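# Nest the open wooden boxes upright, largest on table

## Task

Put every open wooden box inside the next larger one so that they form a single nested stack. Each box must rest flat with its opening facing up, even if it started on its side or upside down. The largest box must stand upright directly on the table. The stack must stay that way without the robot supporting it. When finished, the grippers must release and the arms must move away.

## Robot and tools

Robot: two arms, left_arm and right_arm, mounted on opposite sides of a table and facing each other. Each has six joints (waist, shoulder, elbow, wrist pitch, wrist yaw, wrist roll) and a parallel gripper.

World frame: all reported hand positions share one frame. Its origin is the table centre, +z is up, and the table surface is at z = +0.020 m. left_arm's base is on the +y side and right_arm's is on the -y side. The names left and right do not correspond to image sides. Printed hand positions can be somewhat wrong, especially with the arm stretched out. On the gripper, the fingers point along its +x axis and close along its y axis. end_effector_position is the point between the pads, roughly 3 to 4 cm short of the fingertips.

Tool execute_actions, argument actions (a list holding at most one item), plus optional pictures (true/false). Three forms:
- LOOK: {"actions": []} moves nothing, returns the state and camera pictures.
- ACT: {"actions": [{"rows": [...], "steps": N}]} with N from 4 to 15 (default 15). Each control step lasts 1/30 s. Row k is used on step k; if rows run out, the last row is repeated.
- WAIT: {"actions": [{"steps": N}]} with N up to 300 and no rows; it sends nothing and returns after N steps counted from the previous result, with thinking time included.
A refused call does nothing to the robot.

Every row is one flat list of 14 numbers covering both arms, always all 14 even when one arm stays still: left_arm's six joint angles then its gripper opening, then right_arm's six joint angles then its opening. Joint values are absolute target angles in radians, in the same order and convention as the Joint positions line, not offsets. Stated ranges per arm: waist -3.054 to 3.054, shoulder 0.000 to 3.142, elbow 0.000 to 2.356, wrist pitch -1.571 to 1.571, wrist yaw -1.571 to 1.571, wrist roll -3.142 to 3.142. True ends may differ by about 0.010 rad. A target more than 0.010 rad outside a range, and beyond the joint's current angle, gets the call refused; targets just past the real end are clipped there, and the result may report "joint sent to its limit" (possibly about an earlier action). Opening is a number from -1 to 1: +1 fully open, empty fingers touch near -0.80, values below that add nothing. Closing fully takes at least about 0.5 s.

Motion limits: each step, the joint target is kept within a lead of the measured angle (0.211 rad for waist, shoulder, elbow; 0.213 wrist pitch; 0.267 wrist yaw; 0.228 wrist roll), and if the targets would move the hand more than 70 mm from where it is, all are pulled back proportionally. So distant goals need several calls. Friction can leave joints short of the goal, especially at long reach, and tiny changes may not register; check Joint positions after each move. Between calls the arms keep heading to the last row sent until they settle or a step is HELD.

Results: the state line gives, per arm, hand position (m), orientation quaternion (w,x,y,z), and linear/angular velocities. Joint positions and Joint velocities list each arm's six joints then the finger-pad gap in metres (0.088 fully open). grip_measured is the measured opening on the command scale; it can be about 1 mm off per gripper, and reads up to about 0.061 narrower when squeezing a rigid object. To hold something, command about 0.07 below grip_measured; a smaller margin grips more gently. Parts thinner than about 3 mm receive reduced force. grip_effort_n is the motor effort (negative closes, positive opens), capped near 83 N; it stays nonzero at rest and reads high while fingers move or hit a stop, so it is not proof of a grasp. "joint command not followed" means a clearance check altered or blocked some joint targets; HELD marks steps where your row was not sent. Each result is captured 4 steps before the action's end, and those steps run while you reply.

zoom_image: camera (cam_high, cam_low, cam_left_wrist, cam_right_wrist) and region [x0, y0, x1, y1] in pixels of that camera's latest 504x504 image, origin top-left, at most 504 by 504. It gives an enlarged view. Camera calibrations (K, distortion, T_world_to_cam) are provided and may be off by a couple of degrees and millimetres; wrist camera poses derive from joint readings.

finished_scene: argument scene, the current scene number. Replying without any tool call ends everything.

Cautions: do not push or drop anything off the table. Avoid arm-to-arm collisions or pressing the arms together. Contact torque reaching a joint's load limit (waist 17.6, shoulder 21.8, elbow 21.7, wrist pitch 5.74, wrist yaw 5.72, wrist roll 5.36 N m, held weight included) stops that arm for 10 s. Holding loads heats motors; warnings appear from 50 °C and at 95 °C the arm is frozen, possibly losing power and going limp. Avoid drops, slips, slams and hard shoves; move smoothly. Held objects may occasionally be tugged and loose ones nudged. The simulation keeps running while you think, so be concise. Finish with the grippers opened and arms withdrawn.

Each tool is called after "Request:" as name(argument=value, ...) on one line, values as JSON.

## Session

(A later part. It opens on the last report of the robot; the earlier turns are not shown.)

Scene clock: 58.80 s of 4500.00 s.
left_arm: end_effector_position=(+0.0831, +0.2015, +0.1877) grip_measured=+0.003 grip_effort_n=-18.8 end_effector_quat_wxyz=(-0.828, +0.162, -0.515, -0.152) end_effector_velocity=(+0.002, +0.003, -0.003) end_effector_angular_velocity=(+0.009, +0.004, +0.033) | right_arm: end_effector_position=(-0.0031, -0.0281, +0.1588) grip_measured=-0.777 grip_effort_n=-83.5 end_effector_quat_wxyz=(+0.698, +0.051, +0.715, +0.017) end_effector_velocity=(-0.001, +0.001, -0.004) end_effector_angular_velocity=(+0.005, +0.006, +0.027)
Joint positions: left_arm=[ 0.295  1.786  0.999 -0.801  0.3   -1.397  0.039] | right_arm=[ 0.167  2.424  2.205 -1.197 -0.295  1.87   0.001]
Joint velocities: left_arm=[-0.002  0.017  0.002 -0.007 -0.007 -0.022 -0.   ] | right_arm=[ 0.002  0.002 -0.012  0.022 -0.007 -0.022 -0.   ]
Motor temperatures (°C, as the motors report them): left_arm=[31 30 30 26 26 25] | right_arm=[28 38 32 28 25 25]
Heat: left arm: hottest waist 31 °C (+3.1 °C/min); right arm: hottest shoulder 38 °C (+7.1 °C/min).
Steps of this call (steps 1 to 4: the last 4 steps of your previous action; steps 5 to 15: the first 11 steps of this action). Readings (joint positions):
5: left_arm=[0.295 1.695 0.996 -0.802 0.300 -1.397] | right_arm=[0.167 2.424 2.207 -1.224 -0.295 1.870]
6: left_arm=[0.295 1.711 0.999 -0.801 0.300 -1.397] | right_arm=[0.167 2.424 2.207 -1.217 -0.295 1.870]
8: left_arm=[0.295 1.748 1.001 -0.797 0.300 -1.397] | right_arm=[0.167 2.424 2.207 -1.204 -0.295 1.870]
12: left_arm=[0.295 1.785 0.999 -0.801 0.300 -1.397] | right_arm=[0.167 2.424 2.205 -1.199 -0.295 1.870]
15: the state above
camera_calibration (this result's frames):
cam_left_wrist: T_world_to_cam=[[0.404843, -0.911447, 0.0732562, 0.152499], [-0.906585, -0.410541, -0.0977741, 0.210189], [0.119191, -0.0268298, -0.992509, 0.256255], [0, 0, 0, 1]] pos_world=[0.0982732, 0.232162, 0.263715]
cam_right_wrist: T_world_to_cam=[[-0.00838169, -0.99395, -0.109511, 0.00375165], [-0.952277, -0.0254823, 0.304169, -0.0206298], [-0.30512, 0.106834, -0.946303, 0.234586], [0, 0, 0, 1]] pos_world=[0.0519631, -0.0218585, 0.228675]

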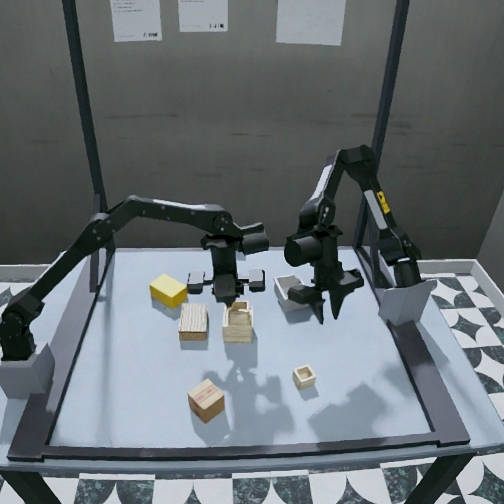

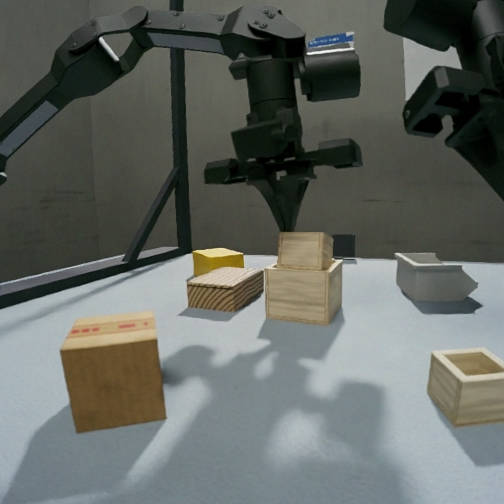

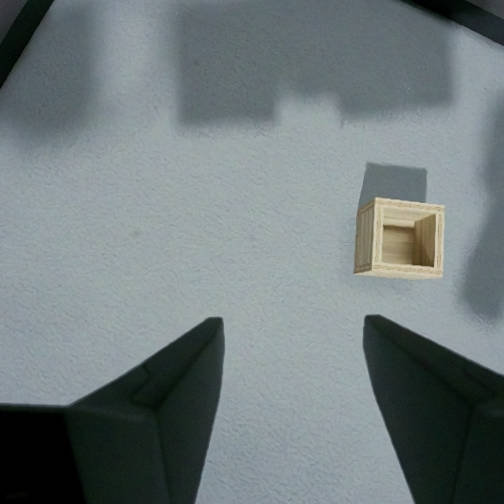

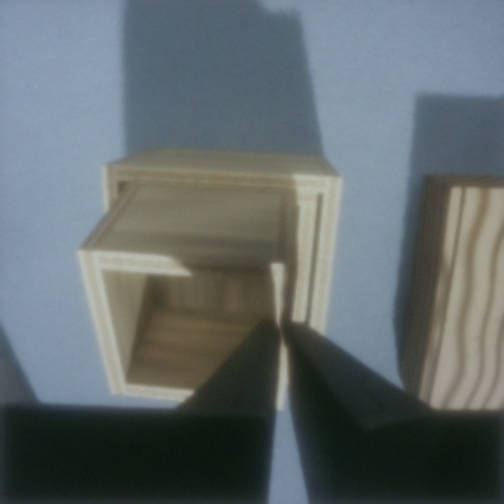

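Request:
execute_actions(actions=[{"rows":[[0.4,1.9,1.0,-0.8,0.3,-1.4,0.0,0.172,2.425,2.16,-1.19,-0.294,1.87,-1]],"steps":15}], pictures=true)

Scene clock: 59.40 s of 4500.00 s.
left_arm: end_effector_position=(+0.1113, +0.2270, +0.1844) grip_measured=+0.003 grip_effort_n=-18.4 end_effector_quat_wxyz=(-0.806, +0.197, -0.518, -0.207) end_effector_velocity=(+0.000, +0.002, -0.005) end_effector_angular_velocity=(+0.000, +0.012, +0.011) | right_arm: end_effector_position=(-0.0021, -0.0317, +0.1524) grip_measured=-0.779 grip_effort_n=-83.5 end_effector_quat_wxyz=(+0.699, +0.046, +0.714, +0.010) end_effector_velocity=(+0.003, -0.002, -0.001) end_effector_angular_velocity=(-0.009, -0.009, -0.014)
Joint positions: left_arm=[ 0.392  1.887  1.    -0.8    0.301 -1.397  0.039] | right_arm=[ 0.17   2.424  2.181 -1.19  -0.297  1.87   0.001]
Joint velocities: left_arm=[-0.002  0.012 -0.007  0.007  0.007 -0.007 -0.   ] | right_arm=[-0.002 -0.002 -0.007 -0.007  0.007  0.007 -0.   ]
Motor temperatures (°C, as the motors report them): left_arm=[31 30 30 26 26 25] | right_arm=[28 39 32 28 25 25]
Heat: left arm: hottest waist 31 °C (+3.0 °C/min); right arm: hottest shoulder 39 °C (+8.1 °C/min).
Steps of this call (steps 1 to 4: the last 4 steps of your previous action; steps 5 to 7: the robot went on to your last target; steps 8 to 18: the first 11 steps of this action). Readings (joint positions):
8: left_arm=[0.299 1.799 0.999 -0.801 0.302 -1.397] | right_arm=[0.167 2.424 2.202 -1.194 -0.295 1.870]
9: left_arm=[0.313 1.813 1.001 -0.800 0.304 -1.397] | right_arm=[0.168 2.424 2.197 -1.193 -0.295 1.870]
11: left_arm=[0.353 1.849 1.003 -0.797 0.303 -1.397] | right_arm=[0.169 2.424 2.190 -1.192 -0.295 1.870]
15: left_arm=[0.391 1.885 1.000 -0.800 0.301 -1.397] | right_arm=[0.170 2.424 2.183 -1.190 -0.297 1.870]
18: the state above
camera_calibration (this result's frames):
cam_left_wrist: T_world_to_cam=[[0.525318, -0.848424, 0.0649508, 0.13841], [-0.846214, -0.528902, -0.0646936, 0.259985], [0.0892402, -0.0209776, -0.995789, 0.252846], [0, 0, 0, 1]] pos_world=[0.12473, 0.260241, 0.25961]
cam_right_wrist: T_world_to_cam=[[-0.00980502, -0.995582, -0.093388, -0.00307419], [-0.952905, -0.0190068, 0.302674, -0.0174636], [-0.303111, 0.0919576, -0.948508, 0.229116], [0, 0, 0, 1]] pos_world=[0.0527763, -0.0244615, 0.222317]

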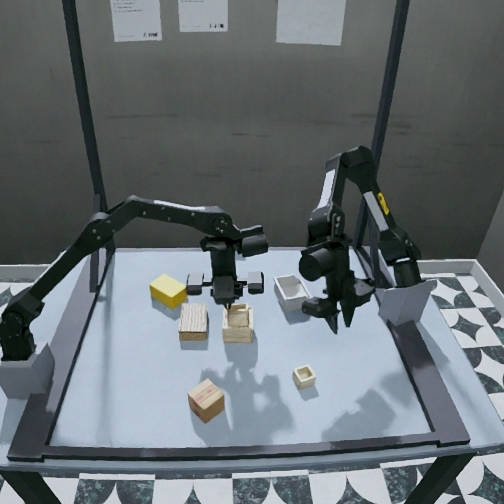

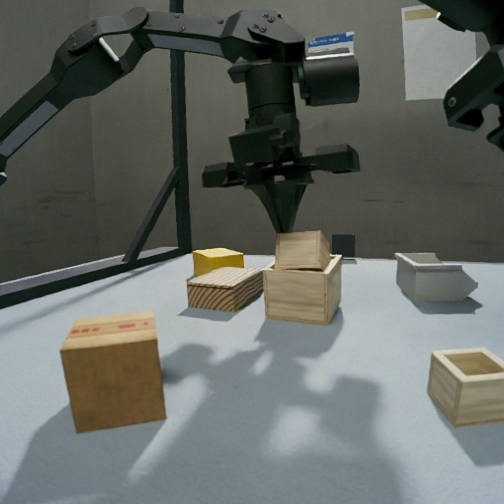

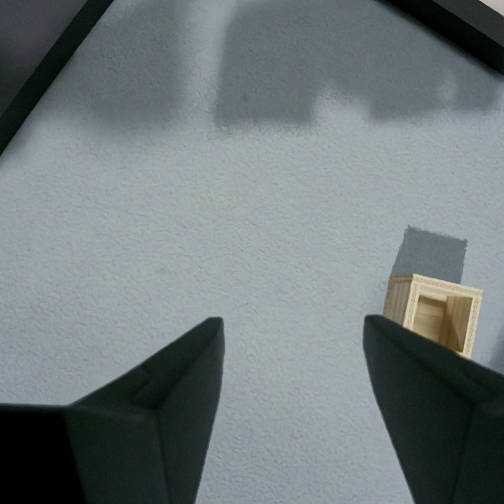

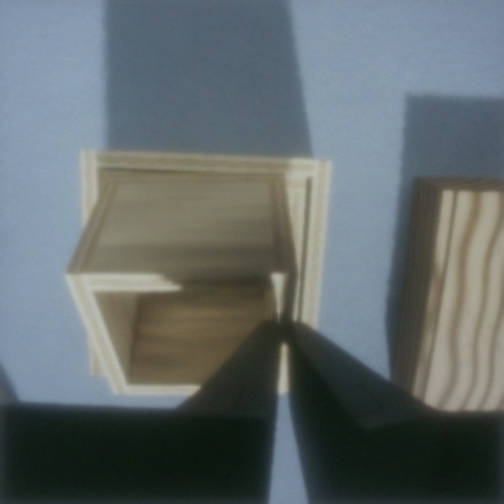

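Request:
execute_actions(actions=[{"rows":[[0.45,1.9,1.0,-0.8,0.3,-1.4,0.0,0.172,2.42,2.19,-1.155,-0.294,1.87,-1]],"steps":12}])

Request:
execute_actions(actions=[{"rows":[[0.45,1.9,1.0,-0.8,0.3,-1.4,0.0,0.178,2.425,2.13,-1.11,-0.294,1.87,-1]],"steps":15}], pictures=true)

Scene clock: 60.10 s of 4500.00 s.
left_arm: end_effector_position=(+0.1201, +0.2348, +0.1925) grip_measured=+0.003 grip_effort_n=-18.8 end_effector_quat_wxyz=(-0.801, +0.220, -0.513, -0.215) end_effector_velocity=(+0.002, +0.005, +0.006) end_effector_angular_velocity=(-0.032, -0.003, +0.044) | right_arm: end_effector_position=(-0.0040, -0.0265, +0.1528) grip_measured=-0.784 grip_effort_n=-83.5 end_effector_quat_wxyz=(+0.696, +0.051, +0.716, +0.022) end_effector_velocity=(-0.004, +0.003, -0.000) end_effector_angular_velocity=(+0.021, -0.005, +0.034)
Joint positions: left_arm=[ 0.443  1.892  1.    -0.8    0.301 -1.397  0.039] | right_arm=[ 0.171  2.423  2.181 -1.163 -0.297  1.87   0.001]
Joint velocities: left_arm=[ 0.032 -0.007 -0.002 -0.007  0.007 -0.022  0.   ] | right_arm=[ 0.007 -0.002 -0.002  0.022  0.007 -0.022 -0.   ]
Motor temperatures (°C, as the motors report them): left_arm=[31 30 30 26 26 25] | right_arm=[28 39 32 28 25 25]
Heat: left arm: hottest waist 31 °C (+3.0 °C/min); right arm: hottest shoulder 39 °C (+8.1 °C/min).
Steps of this call (steps 1 to 4: the last 4 steps of your previous action; steps 5 to 13: the robot went on to your last target; steps 14 to 21: the first 8 steps of this action). Readings (joint positions):
14: left_arm=[0.397 1.892 1.000 -0.800 0.301 -1.397] | right_arm=[0.170 2.424 2.181 -1.188 -0.297 1.870]
15: left_arm=[0.404 1.892 1.000 -0.800 0.301 -1.397] | right_arm=[0.170 2.423 2.181 -1.181 -0.297 1.870]
17: left_arm=[0.424 1.892 1.000 -0.800 0.301 -1.397] | right_arm=[0.170 2.423 2.181 -1.171 -0.297 1.870]
21: the state above

Scene clock: 60.60 s of 4500.00 s.
left_arm: end_effector_position=(+0.1205, +0.2352, +0.1928) grip_measured=+0.003 grip_effort_n=-18.4 end_effector_quat_wxyz=(-0.801, +0.221, -0.513, -0.216) end_effector_velocity=(-0.004, +0.001, -0.001) end_effector_angular_velocity=(-0.003, +0.010, +0.008) | right_arm: end_effector_position=(-0.0063, -0.0237, +0.1454) grip_measured=-0.790 grip_effort_n=-83.5 end_effector_quat_wxyz=(+0.694, +0.052, +0.718, +0.032) end_effector_velocity=(+0.004, -0.000, -0.003) end_effector_angular_velocity=(-0.006, +0.005, -0.001)
Joint positions: left_arm=[ 0.445  1.892  1.    -0.8    0.301 -1.397  0.039] | right_arm=[ 0.178  2.423  2.152 -1.115 -0.298  1.87   0.   ]
Joint velocities: left_arm=[-0.002 -0.007 -0.007 -0.007  0.007 -0.007 -0.   ] | right_arm=[-0.007  0.002 -0.012  0.007 -0.007 -0.007 -0.   ]
Motor temperatures (°C, as the motors report them): left_arm=[31 30 30 26 26 25] | right_arm=[29 39 32 28 25 25]
Heat: left arm: hottest waist 31 °C (+3.0 °C/min); right arm: hottest shoulder 39 °C (+8.1 °C/min).
Steps of this call (steps 1 to 4: the last 4 steps of your previous action; steps 5 to 15: the first 11 steps of this action). Readings (joint positions):
5: left_arm=[0.444 1.892 1.000 -0.800 0.301 -1.397] | right_arm=[0.172 2.423 2.180 -1.157 -0.297 1.870]
6: left_arm=[0.444 1.892 1.000 -0.800 0.301 -1.397] | right_arm=[0.172 2.423 2.175 -1.145 -0.297 1.870]
8: left_arm=[0.445 1.892 1.000 -0.800 0.301 -1.397] | right_arm=[0.174 2.423 2.167 -1.128 -0.297 1.870]
12: left_arm=[0.445 1.892 1.000 -0.800 0.301 -1.397] | right_arm=[0.177 2.423 2.155 -1.118 -0.298 1.870]
15: the state above
camera_calibration (this result's frames):
cam_left_wrist: T_world_to_cam=[[0.560234, -0.822809, 0.095516, 0.123824], [-0.822293, -0.566339, -0.0556258, 0.276804], [0.0998639, -0.0473787, -0.993872, 0.265207], [0, 0, 0, 1]] pos_world=[0.131759, 0.271214, 0.267152]
cam_right_wrist: T_world_to_cam=[[0.0100564, -0.990989, -0.133562, 0.0103316], [-0.948898, -0.0515901, 0.311338, -0.0211621], [-0.315423, 0.123606, -0.940867, 0.220072], [0, 0, 0, 1]] pos_world=[0.049231, -0.0180553, 0.215026]

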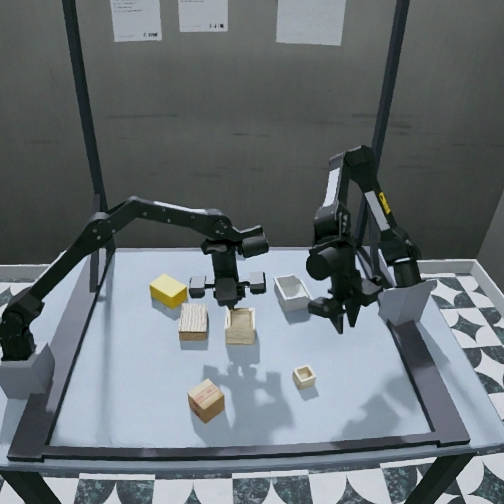

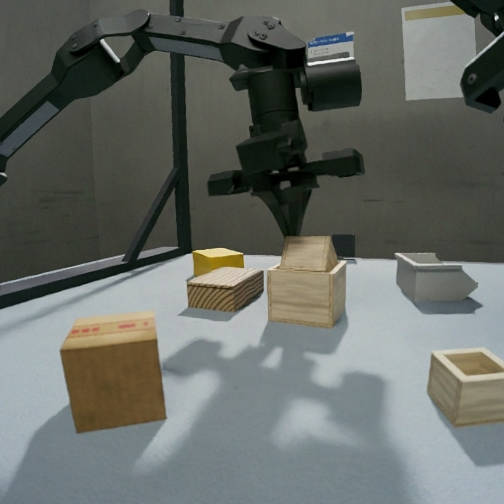

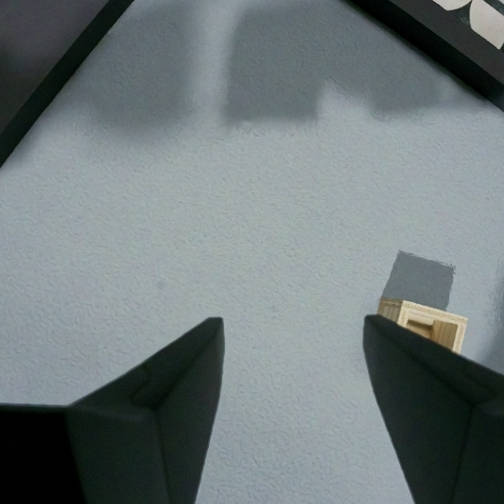

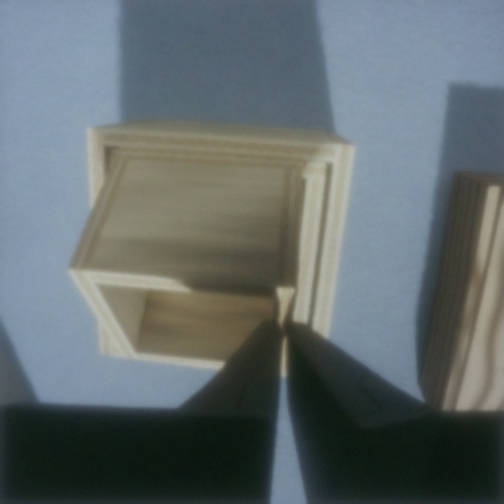

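Request:
execute_actions(actions=[{"rows":[[0.45,1.9,1.0,-0.8,0.3,-1.4,0.0,0.178,2.423,2.155,-1.115,-0.294,1.87,-0.5]],"steps":12}])

Request:
execute_actions(actions=[{"rows":[[0.45,1.9,1.0,-0.8,0.3,-1.4,0.0,0.165,2.36,2.21,-1.2,-0.294,1.87,-0.5]],"steps":15}])

Request:
execute_actions(actions=[{"rows":[[0.45,1.9,1.0,-0.8,0.3,-1.4,0.0,0.15,2.2,2.1,-1.2,-0.294,1.87,-0.5]],"steps":15}], pictures=true)

Scene clock: 61.13 s of 4500.00 s.
left_arm: end_effector_position=(+0.1205, +0.2352, +0.1928) grip_measured=+0.003 grip_effort_n=-18.4 end_effector_quat_wxyz=(-0.801, +0.221, -0.513, -0.216) end_effector_velocity=(+0.001, -0.000, +0.000) end_effector_angular_velocity=(+0.000, -0.010, +0.002) | right_arm: end_effector_position=(-0.0062, -0.0236, +0.1452) grip_measured=-0.566 grip_effort_n=19.8 end_effector_quat_wxyz=(+0.694, +0.053, +0.718, +0.032) end_effector_velocity=(+0.000, -0.003, +0.002) end_effector_angular_velocity=(-0.008, +0.005, +0.004)
Joint positions: left_arm=[ 0.445  1.892  1.    -0.8    0.301 -1.397  0.039] | right_arm=[ 0.178  2.423  2.151 -1.113 -0.298  1.87   0.011]
Joint velocities: left_arm=[-0.002 -0.002 -0.002  0.007 -0.007 -0.007 -0.   ] | right_arm=[-0.002 -0.007 -0.007 -0.007 -0.007 -0.007  0.023]
Motor temperatures (°C, as the motors report them): left_arm=[31 30 30 26 26 25] | right_arm=[29 39 32 28 25 25]
Heat: left arm: hottest waist 31 °C (+3.0 °C/min); right arm: hottest shoulder 39 °C (+8.1 °C/min).
Steps of this call (steps 1 to 4: the last 4 steps of your previous action; steps 5 to 8: the robot went on to your last target; steps 9 to 16: the first 8 steps of this action). Readings (joint positions):
9: left_arm=[0.445 1.892 1.000 -0.800 0.301 -1.397] | right_arm=[0.178 2.423 2.151 -1.113 -0.298 1.870]
10: left_arm=[0.445 1.892 1.000 -0.800 0.301 -1.397] | right_arm=[0.178 2.423 2.151 -1.113 -0.298 1.870]
12: left_arm=[0.445 1.892 1.000 -0.800 0.301 -1.397] | right_arm=[0.178 2.423 2.151 -1.113 -0.298 1.870]
16: the state above

Scene clock: 61.63 s of 4500.00 s.
left_arm: end_effector_position=(+0.1205, +0.2352, +0.1928) grip_measured=+0.003 grip_effort_n=-18.4 end_effector_quat_wxyz=(-0.801, +0.221, -0.513, -0.216) end_effector_velocity=(+0.002, +0.001, +0.001) end_effector_angular_velocity=(+0.005, -0.022, +0.018) | right_arm: end_effector_position=(-0.0116, -0.0267, +0.1865) grip_measured=-0.504 grip_effort_n=19.3 end_effector_quat_wxyz=(+0.690, +0.065, +0.720, +0.044) end_effector_velocity=(-0.009, -0.001, +0.030) end_effector_angular_velocity=(+0.044, +0.004, +0.007)
Joint positions: left_arm=[ 0.445  1.892  1.    -0.8    0.301 -1.397  0.039] | right_arm=[ 0.166  2.363  2.203 -1.192 -0.298  1.87   0.014]
Joint velocities: left_arm=[-0.002 -0.002 -0.002  0.007 -0.022 -0.022  0.   ] | right_arm=[ 0.002 -0.046  0.037 -0.037  0.007  0.007  0.   ]
Motor temperatures (°C, as the motors report them): left_arm=[31 30 30 26 26 25] | right_arm=[29 39 32 28 25 25]
Heat: left arm: hottest waist 31 °C (+3.0 °C/min); right arm: hottest shoulder 39 °C (+8.0 °C/min).
Steps of this call (steps 1 to 4: the last 4 steps of your previous action; steps 5 to 15: the first 11 steps of this action). Readings (joint positions):
5: left_arm=[0.445 1.892 1.000 -0.800 0.301 -1.397] | right_arm=[0.178 2.421 2.154 -1.120 -0.298 1.870]
6: left_arm=[0.445 1.892 1.000 -0.800 0.301 -1.397] | right_arm=[0.177 2.420 2.160 -1.142 -0.298 1.870]
8: left_arm=[0.445 1.892 1.000 -0.800 0.301 -1.397] | right_arm=[0.174 2.409 2.169 -1.169 -0.298 1.870]
12: left_arm=[0.445 1.892 1.000 -0.800 0.301 -1.397] | right_arm=[0.167 2.377 2.194 -1.186 -0.298 1.870]
15: the state above

Scene clock: 62.13 s of 4500.00 s.
left_arm: end_effector_position=(+0.1206, +0.2352, +0.1929) grip_measured=+0.003 grip_effort_n=-18.4 end_effector_quat_wxyz=(-0.801, +0.221, -0.513, -0.216) end_effector_velocity=(+0.001, -0.002, +0.001) end_effector_angular_velocity=(+0.004, -0.011, -0.014) | right_arm: end_effector_position=(-0.0171, -0.0438, +0.2412) grip_measured=-0.503 grip_effort_n=19.8 end_effector_quat_wxyz=(+0.681, +0.090, +0.723, +0.074) end_effector_velocity=(-0.001, -0.014, +0.005) end_effector_angular_velocity=(-0.021, +0.016, +0.005)
Joint positions: left_arm=[ 0.446  1.892  1.    -0.8    0.301 -1.397  0.039] | right_arm=[ 0.151  2.201  2.128 -1.2   -0.298  1.87   0.014]
Joint velocities: left_arm=[-0.002 -0.002  0.002  0.007 -0.007  0.007 -0.   ] | right_arm=[-0.002 -0.051 -0.061 -0.007 -0.022 -0.007  0.   ]
Motor temperatures (°C, as the motors report them): left_arm=[31 29 30 26 26 25] | right_arm=[29 40 32 28 25 25]
Heat: left arm: hottest waist 31 °C (+3.0 °C/min); right arm: hottest shoulder 40 °C (+9.1 °C/min).
Steps of this call (steps 1 to 4: the last 4 steps of your previous action; steps 5 to 15: the first 11 steps of this action). Readings (joint positions):
5: left_arm=[0.445 1.892 1.000 -0.800 0.301 -1.397] | right_arm=[0.166 2.353 2.197 -1.194 -0.298 1.870]
6: left_arm=[0.445 1.892 1.000 -0.800 0.301 -1.397] | right_arm=[0.164 2.335 2.175 -1.195 -0.298 1.870]
8: left_arm=[0.446 1.892 1.000 -0.800 0.301 -1.397] | right_arm=[0.160 2.292 2.143 -1.204 -0.298 1.870]
12: left_arm=[0.446 1.892 1.000 -0.800 0.301 -1.397] | right_arm=[0.152 2.221 2.132 -1.201 -0.298 1.870]
15: the state above
camera_calibration (this result's frames):
cam_left_wrist: T_world_to_cam=[[0.560458, -0.822628, 0.0957631, 0.123711], [-0.822127, -0.566586, -0.0555646, 0.276916], [0.0999669, -0.0475878, -0.993852, 0.265305], [0, 0, 0, 1]] pos_world=[0.131803, 0.27129, 0.267214]
cam_right_wrist: T_world_to_cam=[[0.0122469, -0.969381, -0.245255, 0.0312095], [-0.940835, -0.0942372, 0.325497, -0.0674844], [-0.338642, 0.226758, -0.913182, 0.306666], [0, 0, 0, 1]] pos_world=[0.0399763, -0.0456446, 0.309662]

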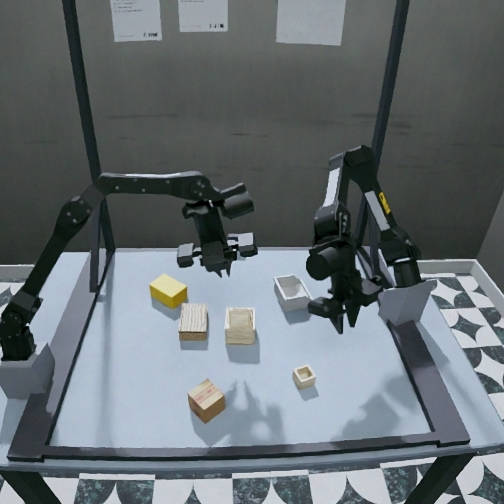

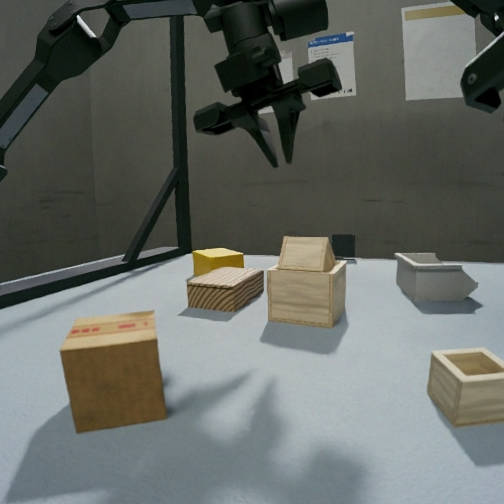

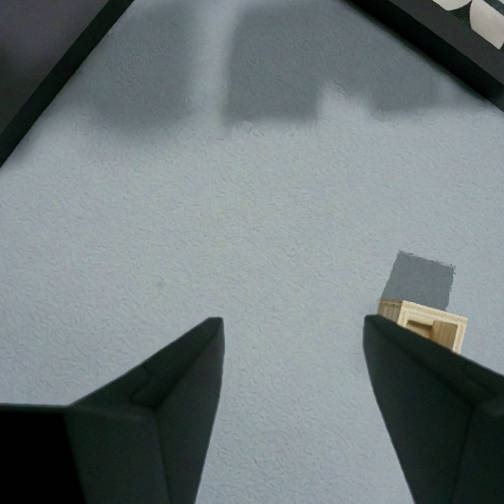

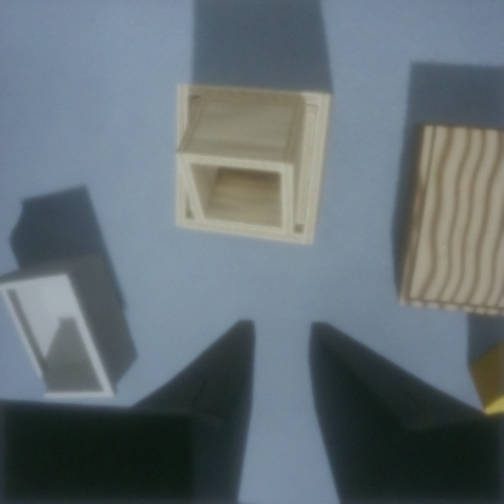

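Request:
execute_actions(actions=[{"rows":[[0.3,1.9,1.4,-1.0,0.5,-0.5,-0.85,0.1,1.7,1.5,-1.0,-0.294,1.0,-0.5]],"steps":15}])

Request:
execute_actions(actions=[{"rows":[[0.1,2.1,1.8,-1.2,0.7,0.3,-0.85,0.1,1.4,1.2,-1.0,-0.294,0.3,-0.5]],"steps":15}])

Request:
execute_actions(actions=[{"rows":[[0.047,2.24,1.857,-1.22,0.73,0.5,-0.85,0.1,1.4,1.2,-1.0,-0.294,0.3,-0.5]],"steps":15}], pictures=true)

Scene clock: 63.33 s of 4500.00 s.
left_arm: end_effector_position=(+0.0702, +0.1208, +0.2300) grip_measured=-0.790 grip_effort_n=-83.5 end_effector_quat_wxyz=(+0.811, +0.001, +0.583, -0.045) end_effector_velocity=(-0.043, -0.113, +0.097) end_effector_angular_velocity=(+0.249, -0.186, -1.609) | right_arm: end_effector_position=(+0.0022, -0.1076, +0.2966) grip_measured=-0.503 grip_effort_n=19.3 end_effector_quat_wxyz=(+0.678, -0.029, +0.666, +0.310) end_effector_velocity=(+0.032, -0.258, +0.020) end_effector_angular_velocity=(+0.052, -0.568, +1.309)
Joint positions: left_arm=[ 0.304  1.898  1.354 -0.98   0.484 -0.919  0.   ] | right_arm=[ 0.098  1.776  1.668 -1.012 -0.296  1.35   0.014]
Joint velocities: left_arm=[-0.027 -0.032  0.437 -0.154  0.095  1.443  0.   ] | right_arm=[ 0.002 -0.974 -1.106  0.066  0.007 -1.443 -0.   ]
Motor temperatures (°C, as the motors report them): left_arm=[31 29 30 26 26 25] | right_arm=[29 40 32 28 25 25]
Heat: left arm: hottest waist 31 °C (+3.0 °C/min); right arm: hottest shoulder 40 °C (+8.1 °C/min).
Steps of this call (steps 1 to 4: the last 4 steps of your previous action; steps 5 to 25: the robot went on to your last target; steps 26 to 36: the first 11 steps of this action). Readings (joint positions):
26: left_arm=[0.443 1.892 1.013 -0.819 0.310 -1.377] | right_arm=[0.150 2.185 2.094 -1.175 -0.298 1.843]
27: left_arm=[0.429 1.898 1.042 -0.866 0.345 -1.337] | right_arm=[0.145 2.154 2.044 -1.125 -0.298 1.789]
29: left_arm=[0.380 1.901 1.110 -0.909 0.402 -1.254] | right_arm=[0.129 2.080 1.953 -1.079 -0.298 1.693]
33: left_arm=[0.315 1.901 1.278 -0.963 0.466 -1.065] | right_arm=[0.100 1.899 1.787 -1.025 -0.296 1.497]
36: the state above

Scene clock: 63.83 s of 4500.00 s.
left_arm: end_effector_position=(-0.0064, +0.0313, +0.2018) grip_measured=-0.790 grip_effort_n=-83.5 end_effector_quat_wxyz=(+0.667, +0.312, +0.590, -0.332) end_effector_velocity=(-0.074, -0.120, +0.104) end_effector_angular_velocity=(-0.181, -0.130, -1.728) | right_arm: end_effector_position=(+0.0222, -0.2089, +0.2815) grip_measured=-0.503 grip_effort_n=19.8 end_effector_quat_wxyz=(+0.623, -0.283, +0.525, +0.506) end_effector_velocity=(+0.018, -0.055, -0.045) end_effector_angular_velocity=(-0.046, -0.468, +1.326)
Joint positions: left_arm=[ 0.095  2.08   1.743 -1.182  0.685 -0.225  0.   ] | right_arm=[ 0.098  1.421  1.246 -1.003 -0.296  0.623  0.014]
Joint velocities: left_arm=[-0.017 -0.002  0.54  -0.139  0.125  1.443 -0.   ] | right_arm=[-0.002 -0.115 -0.247 -0.007 -0.037 -1.443 -0.   ]
Motor temperatures (°C, as the motors report them): left_arm=[32 29 30 26 26 25] | right_arm=[29 40 32 28 25 25]
Heat: left arm: hottest waist 32 °C (+4.0 °C/min); right arm: hottest shoulder 40 °C (+8.0 °C/min).
Steps of this call (steps 1 to 4: the last 4 steps of your previous action; steps 5 to 15: the first 11 steps of this action). Readings (joint positions):
5: left_arm=[0.300 1.910 1.393 -1.016 0.501 -0.683] | right_arm=[0.098 1.704 1.541 -0.995 -0.296 1.111]
6: left_arm=[0.284 1.935 1.428 -1.057 0.537 -0.649] | right_arm=[0.098 1.677 1.495 -0.989 -0.296 1.061]
8: left_arm=[0.224 1.991 1.505 -1.098 0.595 -0.565] | right_arm=[0.098 1.598 1.400 -1.006 -0.296 0.965]
12: left_arm=[0.116 2.073 1.665 -1.164 0.665 -0.371] | right_arm=[0.098 1.453 1.279 -1.005 -0.296 0.769]
15: the state above

Scene clock: 64.33 s of 4500.00 s.
left_arm: end_effector_position=(+0.0003, +0.0213, +0.1610) grip_measured=-0.790 grip_effort_n=-83.5 end_effector_quat_wxyz=(+0.497, +0.507, +0.495, -0.501) end_effector_velocity=(-0.010, -0.020, +0.014) end_effector_angular_velocity=(-0.052, +0.001, -0.511) | right_arm: end_effector_position=(+0.0248, -0.2151, +0.2760) grip_measured=-0.503 grip_effort_n=19.3 end_effector_quat_wxyz=(+0.570, -0.380, +0.444, +0.577) end_effector_velocity=(+0.003, -0.004, -0.002) end_effector_angular_velocity=(-0.005, -0.030, +0.054)
Joint positions: left_arm=[ 0.043  2.231  1.839 -1.218  0.724  0.435  0.   ] | right_arm=[ 0.098  1.407  1.216 -1.002 -0.296  0.309  0.014]
Joint velocities: left_arm=[-0.002 -0.002  0.076 -0.007  0.022  0.462  0.   ] | right_arm=[-0.002 -0.007 -0.012 -0.007  0.007 -0.066 -0.   ]
Motor temperatures (°C, as the motors report them): left_arm=[32 29 30 26 26 25] | right_arm=[29 40 32 28 25 25]
Heat: left arm: hottest waist 32 °C (+4.0 °C/min); right arm: hottest shoulder 40 °C (+8.1 °C/min).
Steps of this call (steps 1 to 4: the last 4 steps of your previous action; steps 5 to 15: the first 11 steps of this action). Readings (joint positions):
5: left_arm=[0.098 2.095 1.789 -1.202 0.695 0.019] | right_arm=[0.098 1.415 1.221 -1.003 -0.296 0.403]
6: left_arm=[0.094 2.117 1.808 -1.208 0.705 0.067] | right_arm=[0.098 1.414 1.219 -1.003 -0.296 0.379]
8: left_arm=[0.077 2.161 1.834 -1.204 0.715 0.165] | right_arm=[0.098 1.411 1.217 -1.002 -0.296 0.346]
12: left_arm=[0.048 2.223 1.836 -1.216 0.720 0.355] | right_arm=[0.098 1.407 1.217 -1.002 -0.296 0.317]
15: the state above
camera_calibration (this result's frames):
cam_left_wrist: T_world_to_cam=[[-0.998243, 0.046883, -0.0362351, 0.0214576], [0.0321238, 0.942058, 0.333908, -0.0400323], [0.0497902, 0.332157, -0.941909, 0.219039], [0, 0, 0, 1]] pos_world=[0.0117999, -0.0360485, 0.220459]
cam_right_wrist: T_world_to_cam=[[0.996867, -0.000289087, -0.0790939, 0.0112992], [-0.00324366, -0.999301, -0.0372293, -0.173359], [-0.0790279, 0.0373692, -0.996172, 0.367205], [0, 0, 0, 1]] pos_world=[0.0171933, -0.186956, 0.360239]

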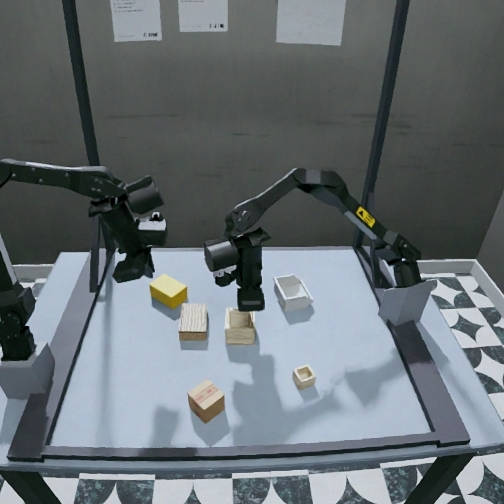

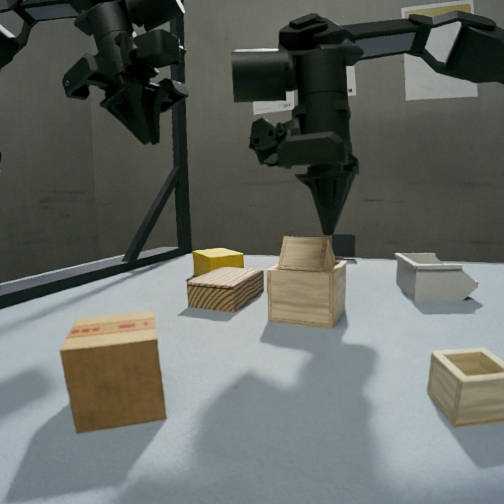

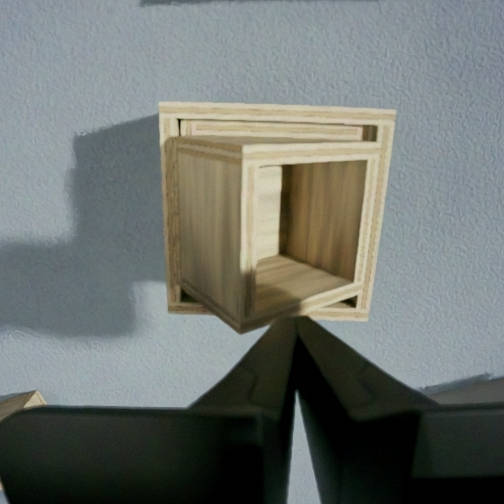

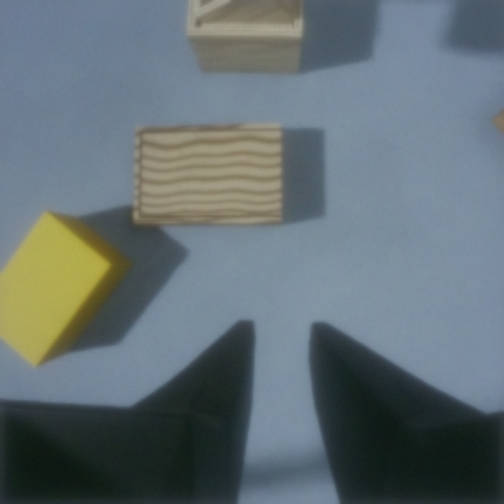

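Request:
execute_actions(actions=[{"rows":[[0.085,2.28,1.95,-1.27,0.73,0.5,-0.2,0.1,1.4,1.2,-1.0,-0.294,0.3,-0.5]],"steps":15}])

Request:
execute_actions(actions=[{"steps":8}], pictures=true)

Scene clock: 65.10 s of 4500.00 s.
left_arm: end_effector_position=(+0.0110, +0.0092, +0.1813) grip_measured=-0.240 grip_effort_n=15.6 end_effector_quat_wxyz=(+0.498, +0.512, +0.471, -0.518) end_effector_velocity=(-0.000, -0.003, -0.001) end_effector_angular_velocity=(+0.006, +0.012, +0.013) | right_arm: end_effector_position=(+0.0249, -0.2152, +0.2759) grip_measured=-0.503 grip_effort_n=19.3 end_effector_quat_wxyz=(+0.569, -0.382, +0.442, +0.579) end_effector_velocity=(-0.003, -0.002, +0.001) end_effector_angular_velocity=(-0.006, +0.017, +0.011)
Joint positions: left_arm=[ 0.083  2.265  1.938 -1.265  0.727  0.497  0.027] | right_arm=[ 0.098  1.407  1.216 -1.002 -0.296  0.302  0.014]
Joint velocities: left_arm=[-0.002  0.022  0.032 -0.022  0.007 -0.007  0.014] | right_arm=[-0.002 -0.002  0.002 -0.007 -0.022 -0.007 -0.   ]
Motor temperatures (°C, as the motors report them): left_arm=[32 30 30 26 26 25] | right_arm=[29 40 32 28 25 25]
Heat: left arm: hottest waist 32 °C (+4.1 °C/min); right arm: hottest shoulder 40 °C (+8.1 °C/min).
Steps of this call (steps 1 to 4: the last 4 steps of your previous action; steps 5 to 12: the robot went on to your last target; steps 13 to 23: the first 11 steps of this action). Readings (joint positions):
13: left_arm=[0.044 2.235 1.859 -1.227 0.727 0.496] | right_arm=[0.098 1.407 1.216 -1.002 -0.296 0.302]
14: left_arm=[0.047 2.244 1.877 -1.240 0.727 0.496] | right_arm=[0.098 1.407 1.216 -1.002 -0.296 0.302]
16: left_arm=[0.058 2.256 1.906 -1.247 0.727 0.496] | right_arm=[0.098 1.407 1.216 -1.002 -0.296 0.302]
20: left_arm=[0.080 2.262 1.932 -1.261 0.727 0.496] | right_arm=[0.098 1.407 1.216 -1.002 -0.296 0.302]
23: the state above

Scene clock: 65.37 s of 4500.00 s.
left_arm: end_effector_position=(+0.0115, +0.0093, +0.1807) grip_measured=-0.207 grip_effort_n=15.6 end_effector_quat_wxyz=(+0.498, +0.511, +0.472, -0.517) end_effector_velocity=(-0.003, -0.001, +0.003) end_effector_angular_velocity=(-0.000, -0.008, +0.001) | right_arm: end_effector_position=(+0.0249, -0.2152, +0.2759) grip_measured=-0.503 grip_effort_n=18.8 end_effector_quat_wxyz=(+0.569, -0.382, +0.442, +0.579) end_effector_velocity=(+0.002, +0.001, +0.001) end_effector_angular_velocity=(+0.011, -0.013, +0.018)
Joint positions: left_arm=[ 0.083  2.268  1.941 -1.268  0.727  0.497  0.029] | right_arm=[ 0.098  1.407  1.216 -1.002 -0.296  0.302  0.014]
Joint velocities: left_arm=[-0.002 -0.007  0.007 -0.007 -0.007 -0.007  0.002] | right_arm=[-0.002 -0.002 -0.002  0.007  0.007 -0.022 -0.   ]
Motor temperatures (°C, as the motors report them): left_arm=[32 30 30 26 26 25] | right_arm=[29 40 32 28 25 25]
Heat: left arm: hottest waist 32 °C (+4.0 °C/min); right arm: hottest shoulder 40 °C (+8.1 °C/min).
Kept back: nothing.
Steps of this call (steps 1 to 4: the last 4 steps of your previous action; steps 5 to 8: the robot went on to your last target). Readings (joint positions):
1: left_arm=[0.083 2.265 1.939 -1.266 0.727 0.497] | right_arm=[0.098 1.407 1.216 -1.002 -0.296 0.302]
2: left_arm=[0.083 2.266 1.940 -1.267 0.727 0.497] | right_arm=[0.098 1.407 1.216 -1.002 -0.296 0.302]
4: left_arm=[0.083 2.268 1.941 -1.267 0.727 0.497] | right_arm=[0.098 1.407 1.216 -1.002 -0.296 0.302]
8: the state above
camera_calibration (this result's frames):
cam_left_wrist: T_world_to_cam=[[-0.99487, 0.0876192, -0.0505682, 0.0360877], [0.0684895, 0.951239, 0.300755, -0.0302029], [0.0744544, 0.295749, -0.95236, 0.242965], [0, 0, 0, 1]] pos_world=[0.0198813, -0.0462885, 0.242299]
cam_right_wrist: T_world_to_cam=[[0.99701, 0.00535274, -0.077093, 0.0119016], [0.00248527, -0.999303, -0.037243, -0.17357], [-0.0772386, 0.0369401, -0.996328, 0.367], [0, 0, 0, 1]] pos_world=[0.0169119, -0.18707, 0.360105]

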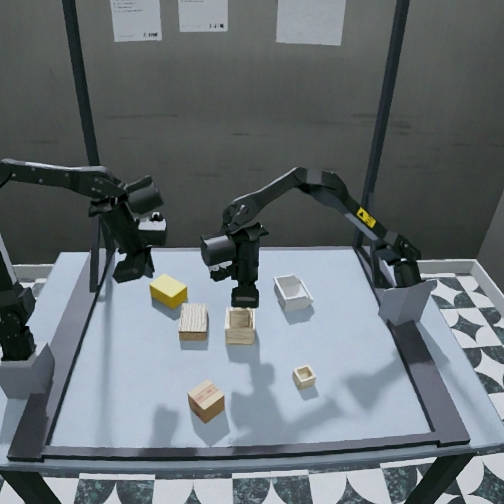

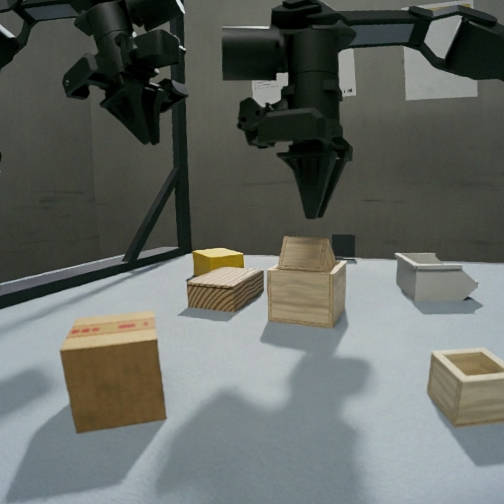

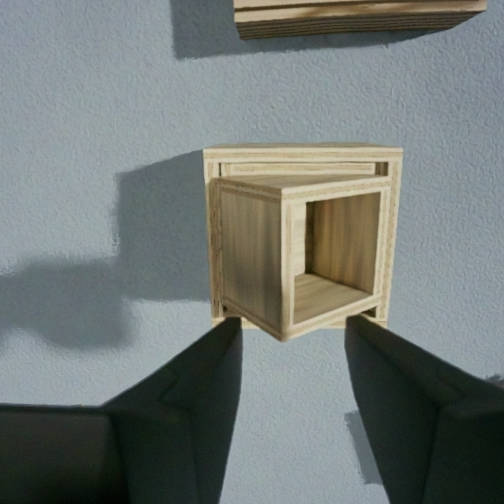

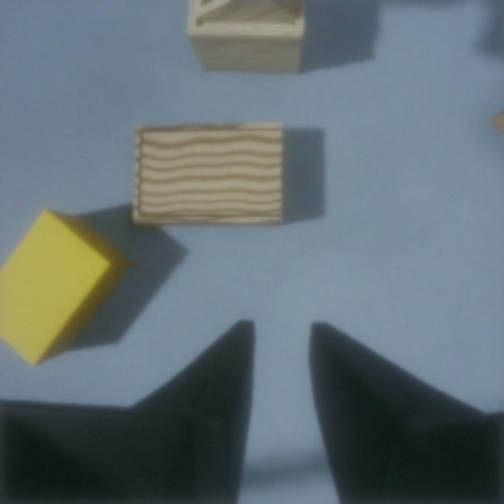

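Request:
execute_actions(actions=[{"rows":[[0.045,2.325,1.95,-1.22,0.73,0.5,-0.2,0.1,1.4,1.2,-1.0,-0.294,0.3,-0.5]],"steps":12}])

Request:
execute_actions(actions=[{"rows":[[0.0,2.38,1.96,-1.18,0.73,0.5,-0.2,0.1,1.4,1.2,-1.0,-0.294,0.3,-0.5]],"steps":15}], pictures=true)

Scene clock: 65.87 s of 4500.00 s.
left_arm: end_effector_position=(+0.0127, +0.0040, +0.1568) grip_measured=-0.203 grip_effort_n=15.6 end_effector_quat_wxyz=(+0.482, +0.522, +0.472, -0.521) end_effector_velocity=(-0.008, +0.004, -0.055) end_effector_angular_velocity=(+0.107, +0.036, -0.034) | right_arm: end_effector_position=(+0.0249, -0.2153, +0.2757) grip_measured=-0.503 grip_effort_n=19.3 end_effector_quat_wxyz=(+0.568, -0.382, +0.442, +0.579) end_effector_velocity=(-0.000, -0.000, -0.001) end_effector_angular_velocity=(+0.002, +0.005, +0.008)
Joint positions: left_arm=[ 0.044  2.313  1.947 -1.228  0.727  0.497  0.029] | right_arm=[ 0.098  1.407  1.215 -1.002 -0.296  0.302  0.014]
Joint velocities: left_arm=[-0.095  0.081 -0.007  0.022 -0.007  0.007 -0.   ] | right_arm=[-0.002 -0.002 -0.007  0.007 -0.007 -0.007 -0.   ]
Motor temperatures (°C, as the motors report them): left_arm=[32 30 30 26 26 25] | right_arm=[29 40 32 28 25 25]
Heat: left arm: hottest waist 32 °C (+4.0 °C/min); right arm: hottest shoulder 40 °C (+8.0 °C/min).
Steps of this call (steps 1 to 7: the robot went on to your last target; steps 8 to 15: the first 8 steps of this action). Readings (joint positions):
8: left_arm=[0.082 2.272 1.942 -1.267 0.727 0.497] | right_arm=[0.098 1.407 1.216 -1.002 -0.296 0.302]
9: left_arm=[0.079 2.277 1.944 -1.256 0.727 0.497] | right_arm=[0.098 1.407 1.216 -1.002 -0.296 0.302]
11: left_arm=[0.067 2.290 1.947 -1.238 0.727 0.497] | right_arm=[0.098 1.407 1.215 -1.002 -0.296 0.302]
15: the state above

Scene clock: 66.37 s of 4500.00 s.
left_arm: end_effector_position=(+0.0183, +0.0003, +0.1321) grip_measured=-0.203 grip_effort_n=14.2 end_effector_quat_wxyz=(+0.470, +0.532, +0.473, -0.523) end_effector_velocity=(-0.003, -0.005, -0.002) end_effector_angular_velocity=(-0.008, -0.012, -0.005) | right_arm: end_effector_position=(+0.0249, -0.2153, +0.2757) grip_measured=-0.503 grip_effort_n=18.8 end_effector_quat_wxyz=(+0.568, -0.382, +0.442, +0.579) end_effector_velocity=(-0.000, -0.000, -0.001) end_effector_angular_velocity=(+0.002, +0.005, +0.008)
Joint positions: left_arm=[ 0.013  2.365  1.955 -1.184  0.723  0.497  0.029] | right_arm=[ 0.098  1.407  1.215 -1.002 -0.296  0.302  0.014]
Joint velocities: left_arm=[-0.012 -0.002  0.002  0.022 -0.007 -0.022 -0.   ] | right_arm=[-0.002 -0.002 -0.007  0.007 -0.007 -0.007 -0.   ]
Motor temperatures (°C, as the motors report them): left_arm=[32 30 30 26 26 25] | right_arm=[29 40 32 28 25 25]
Heat: left arm: hottest waist 32 °C (+4.0 °C/min); right arm: hottest shoulder 40 °C (+8.1 °C/min).
Steps of this call (steps 1 to 4: the last 4 steps of your previous action; steps 5 to 15: the first 11 steps of this action). Readings (joint positions):
5: left_arm=[0.040 2.318 1.947 -1.221 0.727 0.497] | right_arm=[0.098 1.407 1.215 -1.002 -0.296 0.302]
6: left_arm=[0.037 2.324 1.950 -1.210 0.727 0.497] | right_arm=[0.098 1.407 1.215 -1.002 -0.296 0.302]
8: left_arm=[0.025 2.339 1.955 -1.195 0.727 0.497] | right_arm=[0.098 1.407 1.215 -1.002 -0.296 0.302]
12: left_arm=[0.013 2.362 1.955 -1.185 0.723 0.497] | right_arm=[0.098 1.407 1.215 -1.002 -0.296 0.302]
15: the state above
camera_calibration (this result's frames):
cam_left_wrist: T_world_to_cam=[[-0.989185, 0.142818, -0.0334049, 0.0387154], [0.123011, 0.931844, 0.341373, -0.0138519], [0.0798824, 0.333572, -0.939334, 0.19694], [0, 0, 0, 1]] pos_world=[0.0242686, -0.058315, 0.191014]
cam_right_wrist: T_world_to_cam=[[0.997022, 0.00557422, -0.0769193, 0.0118453], [0.0027398, -0.999315, -0.0369057, -0.173744], [-0.0770723, 0.036585, -0.996354, 0.366815], [0, 0, 0, 1]] pos_world=[0.0169372, -0.187111, 0.359976]

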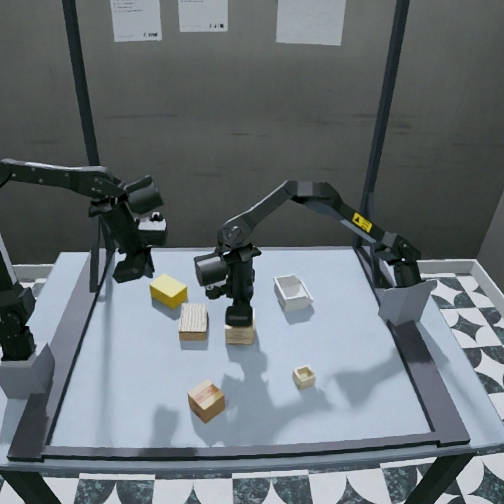

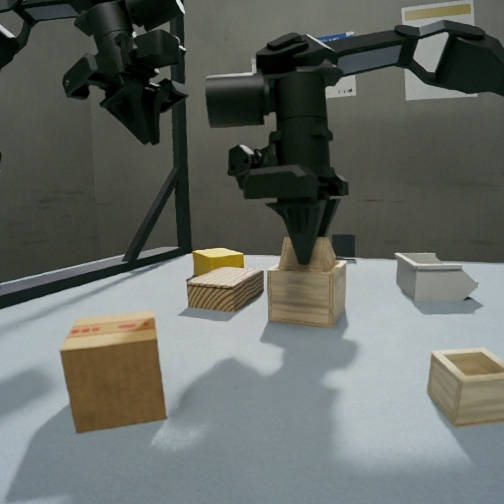

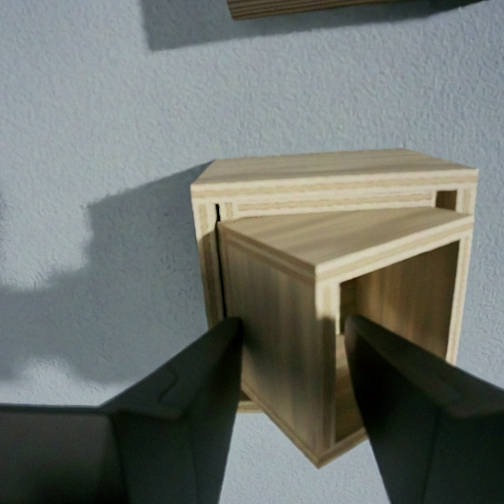

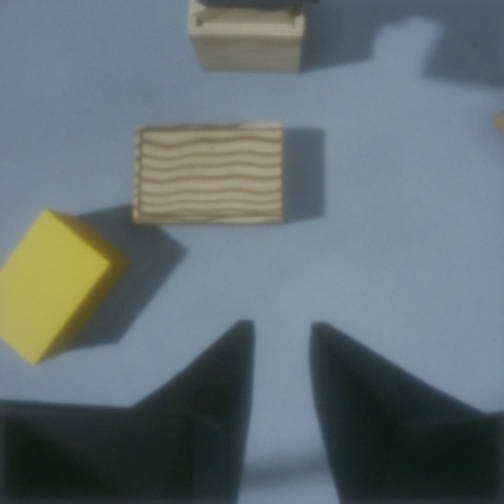

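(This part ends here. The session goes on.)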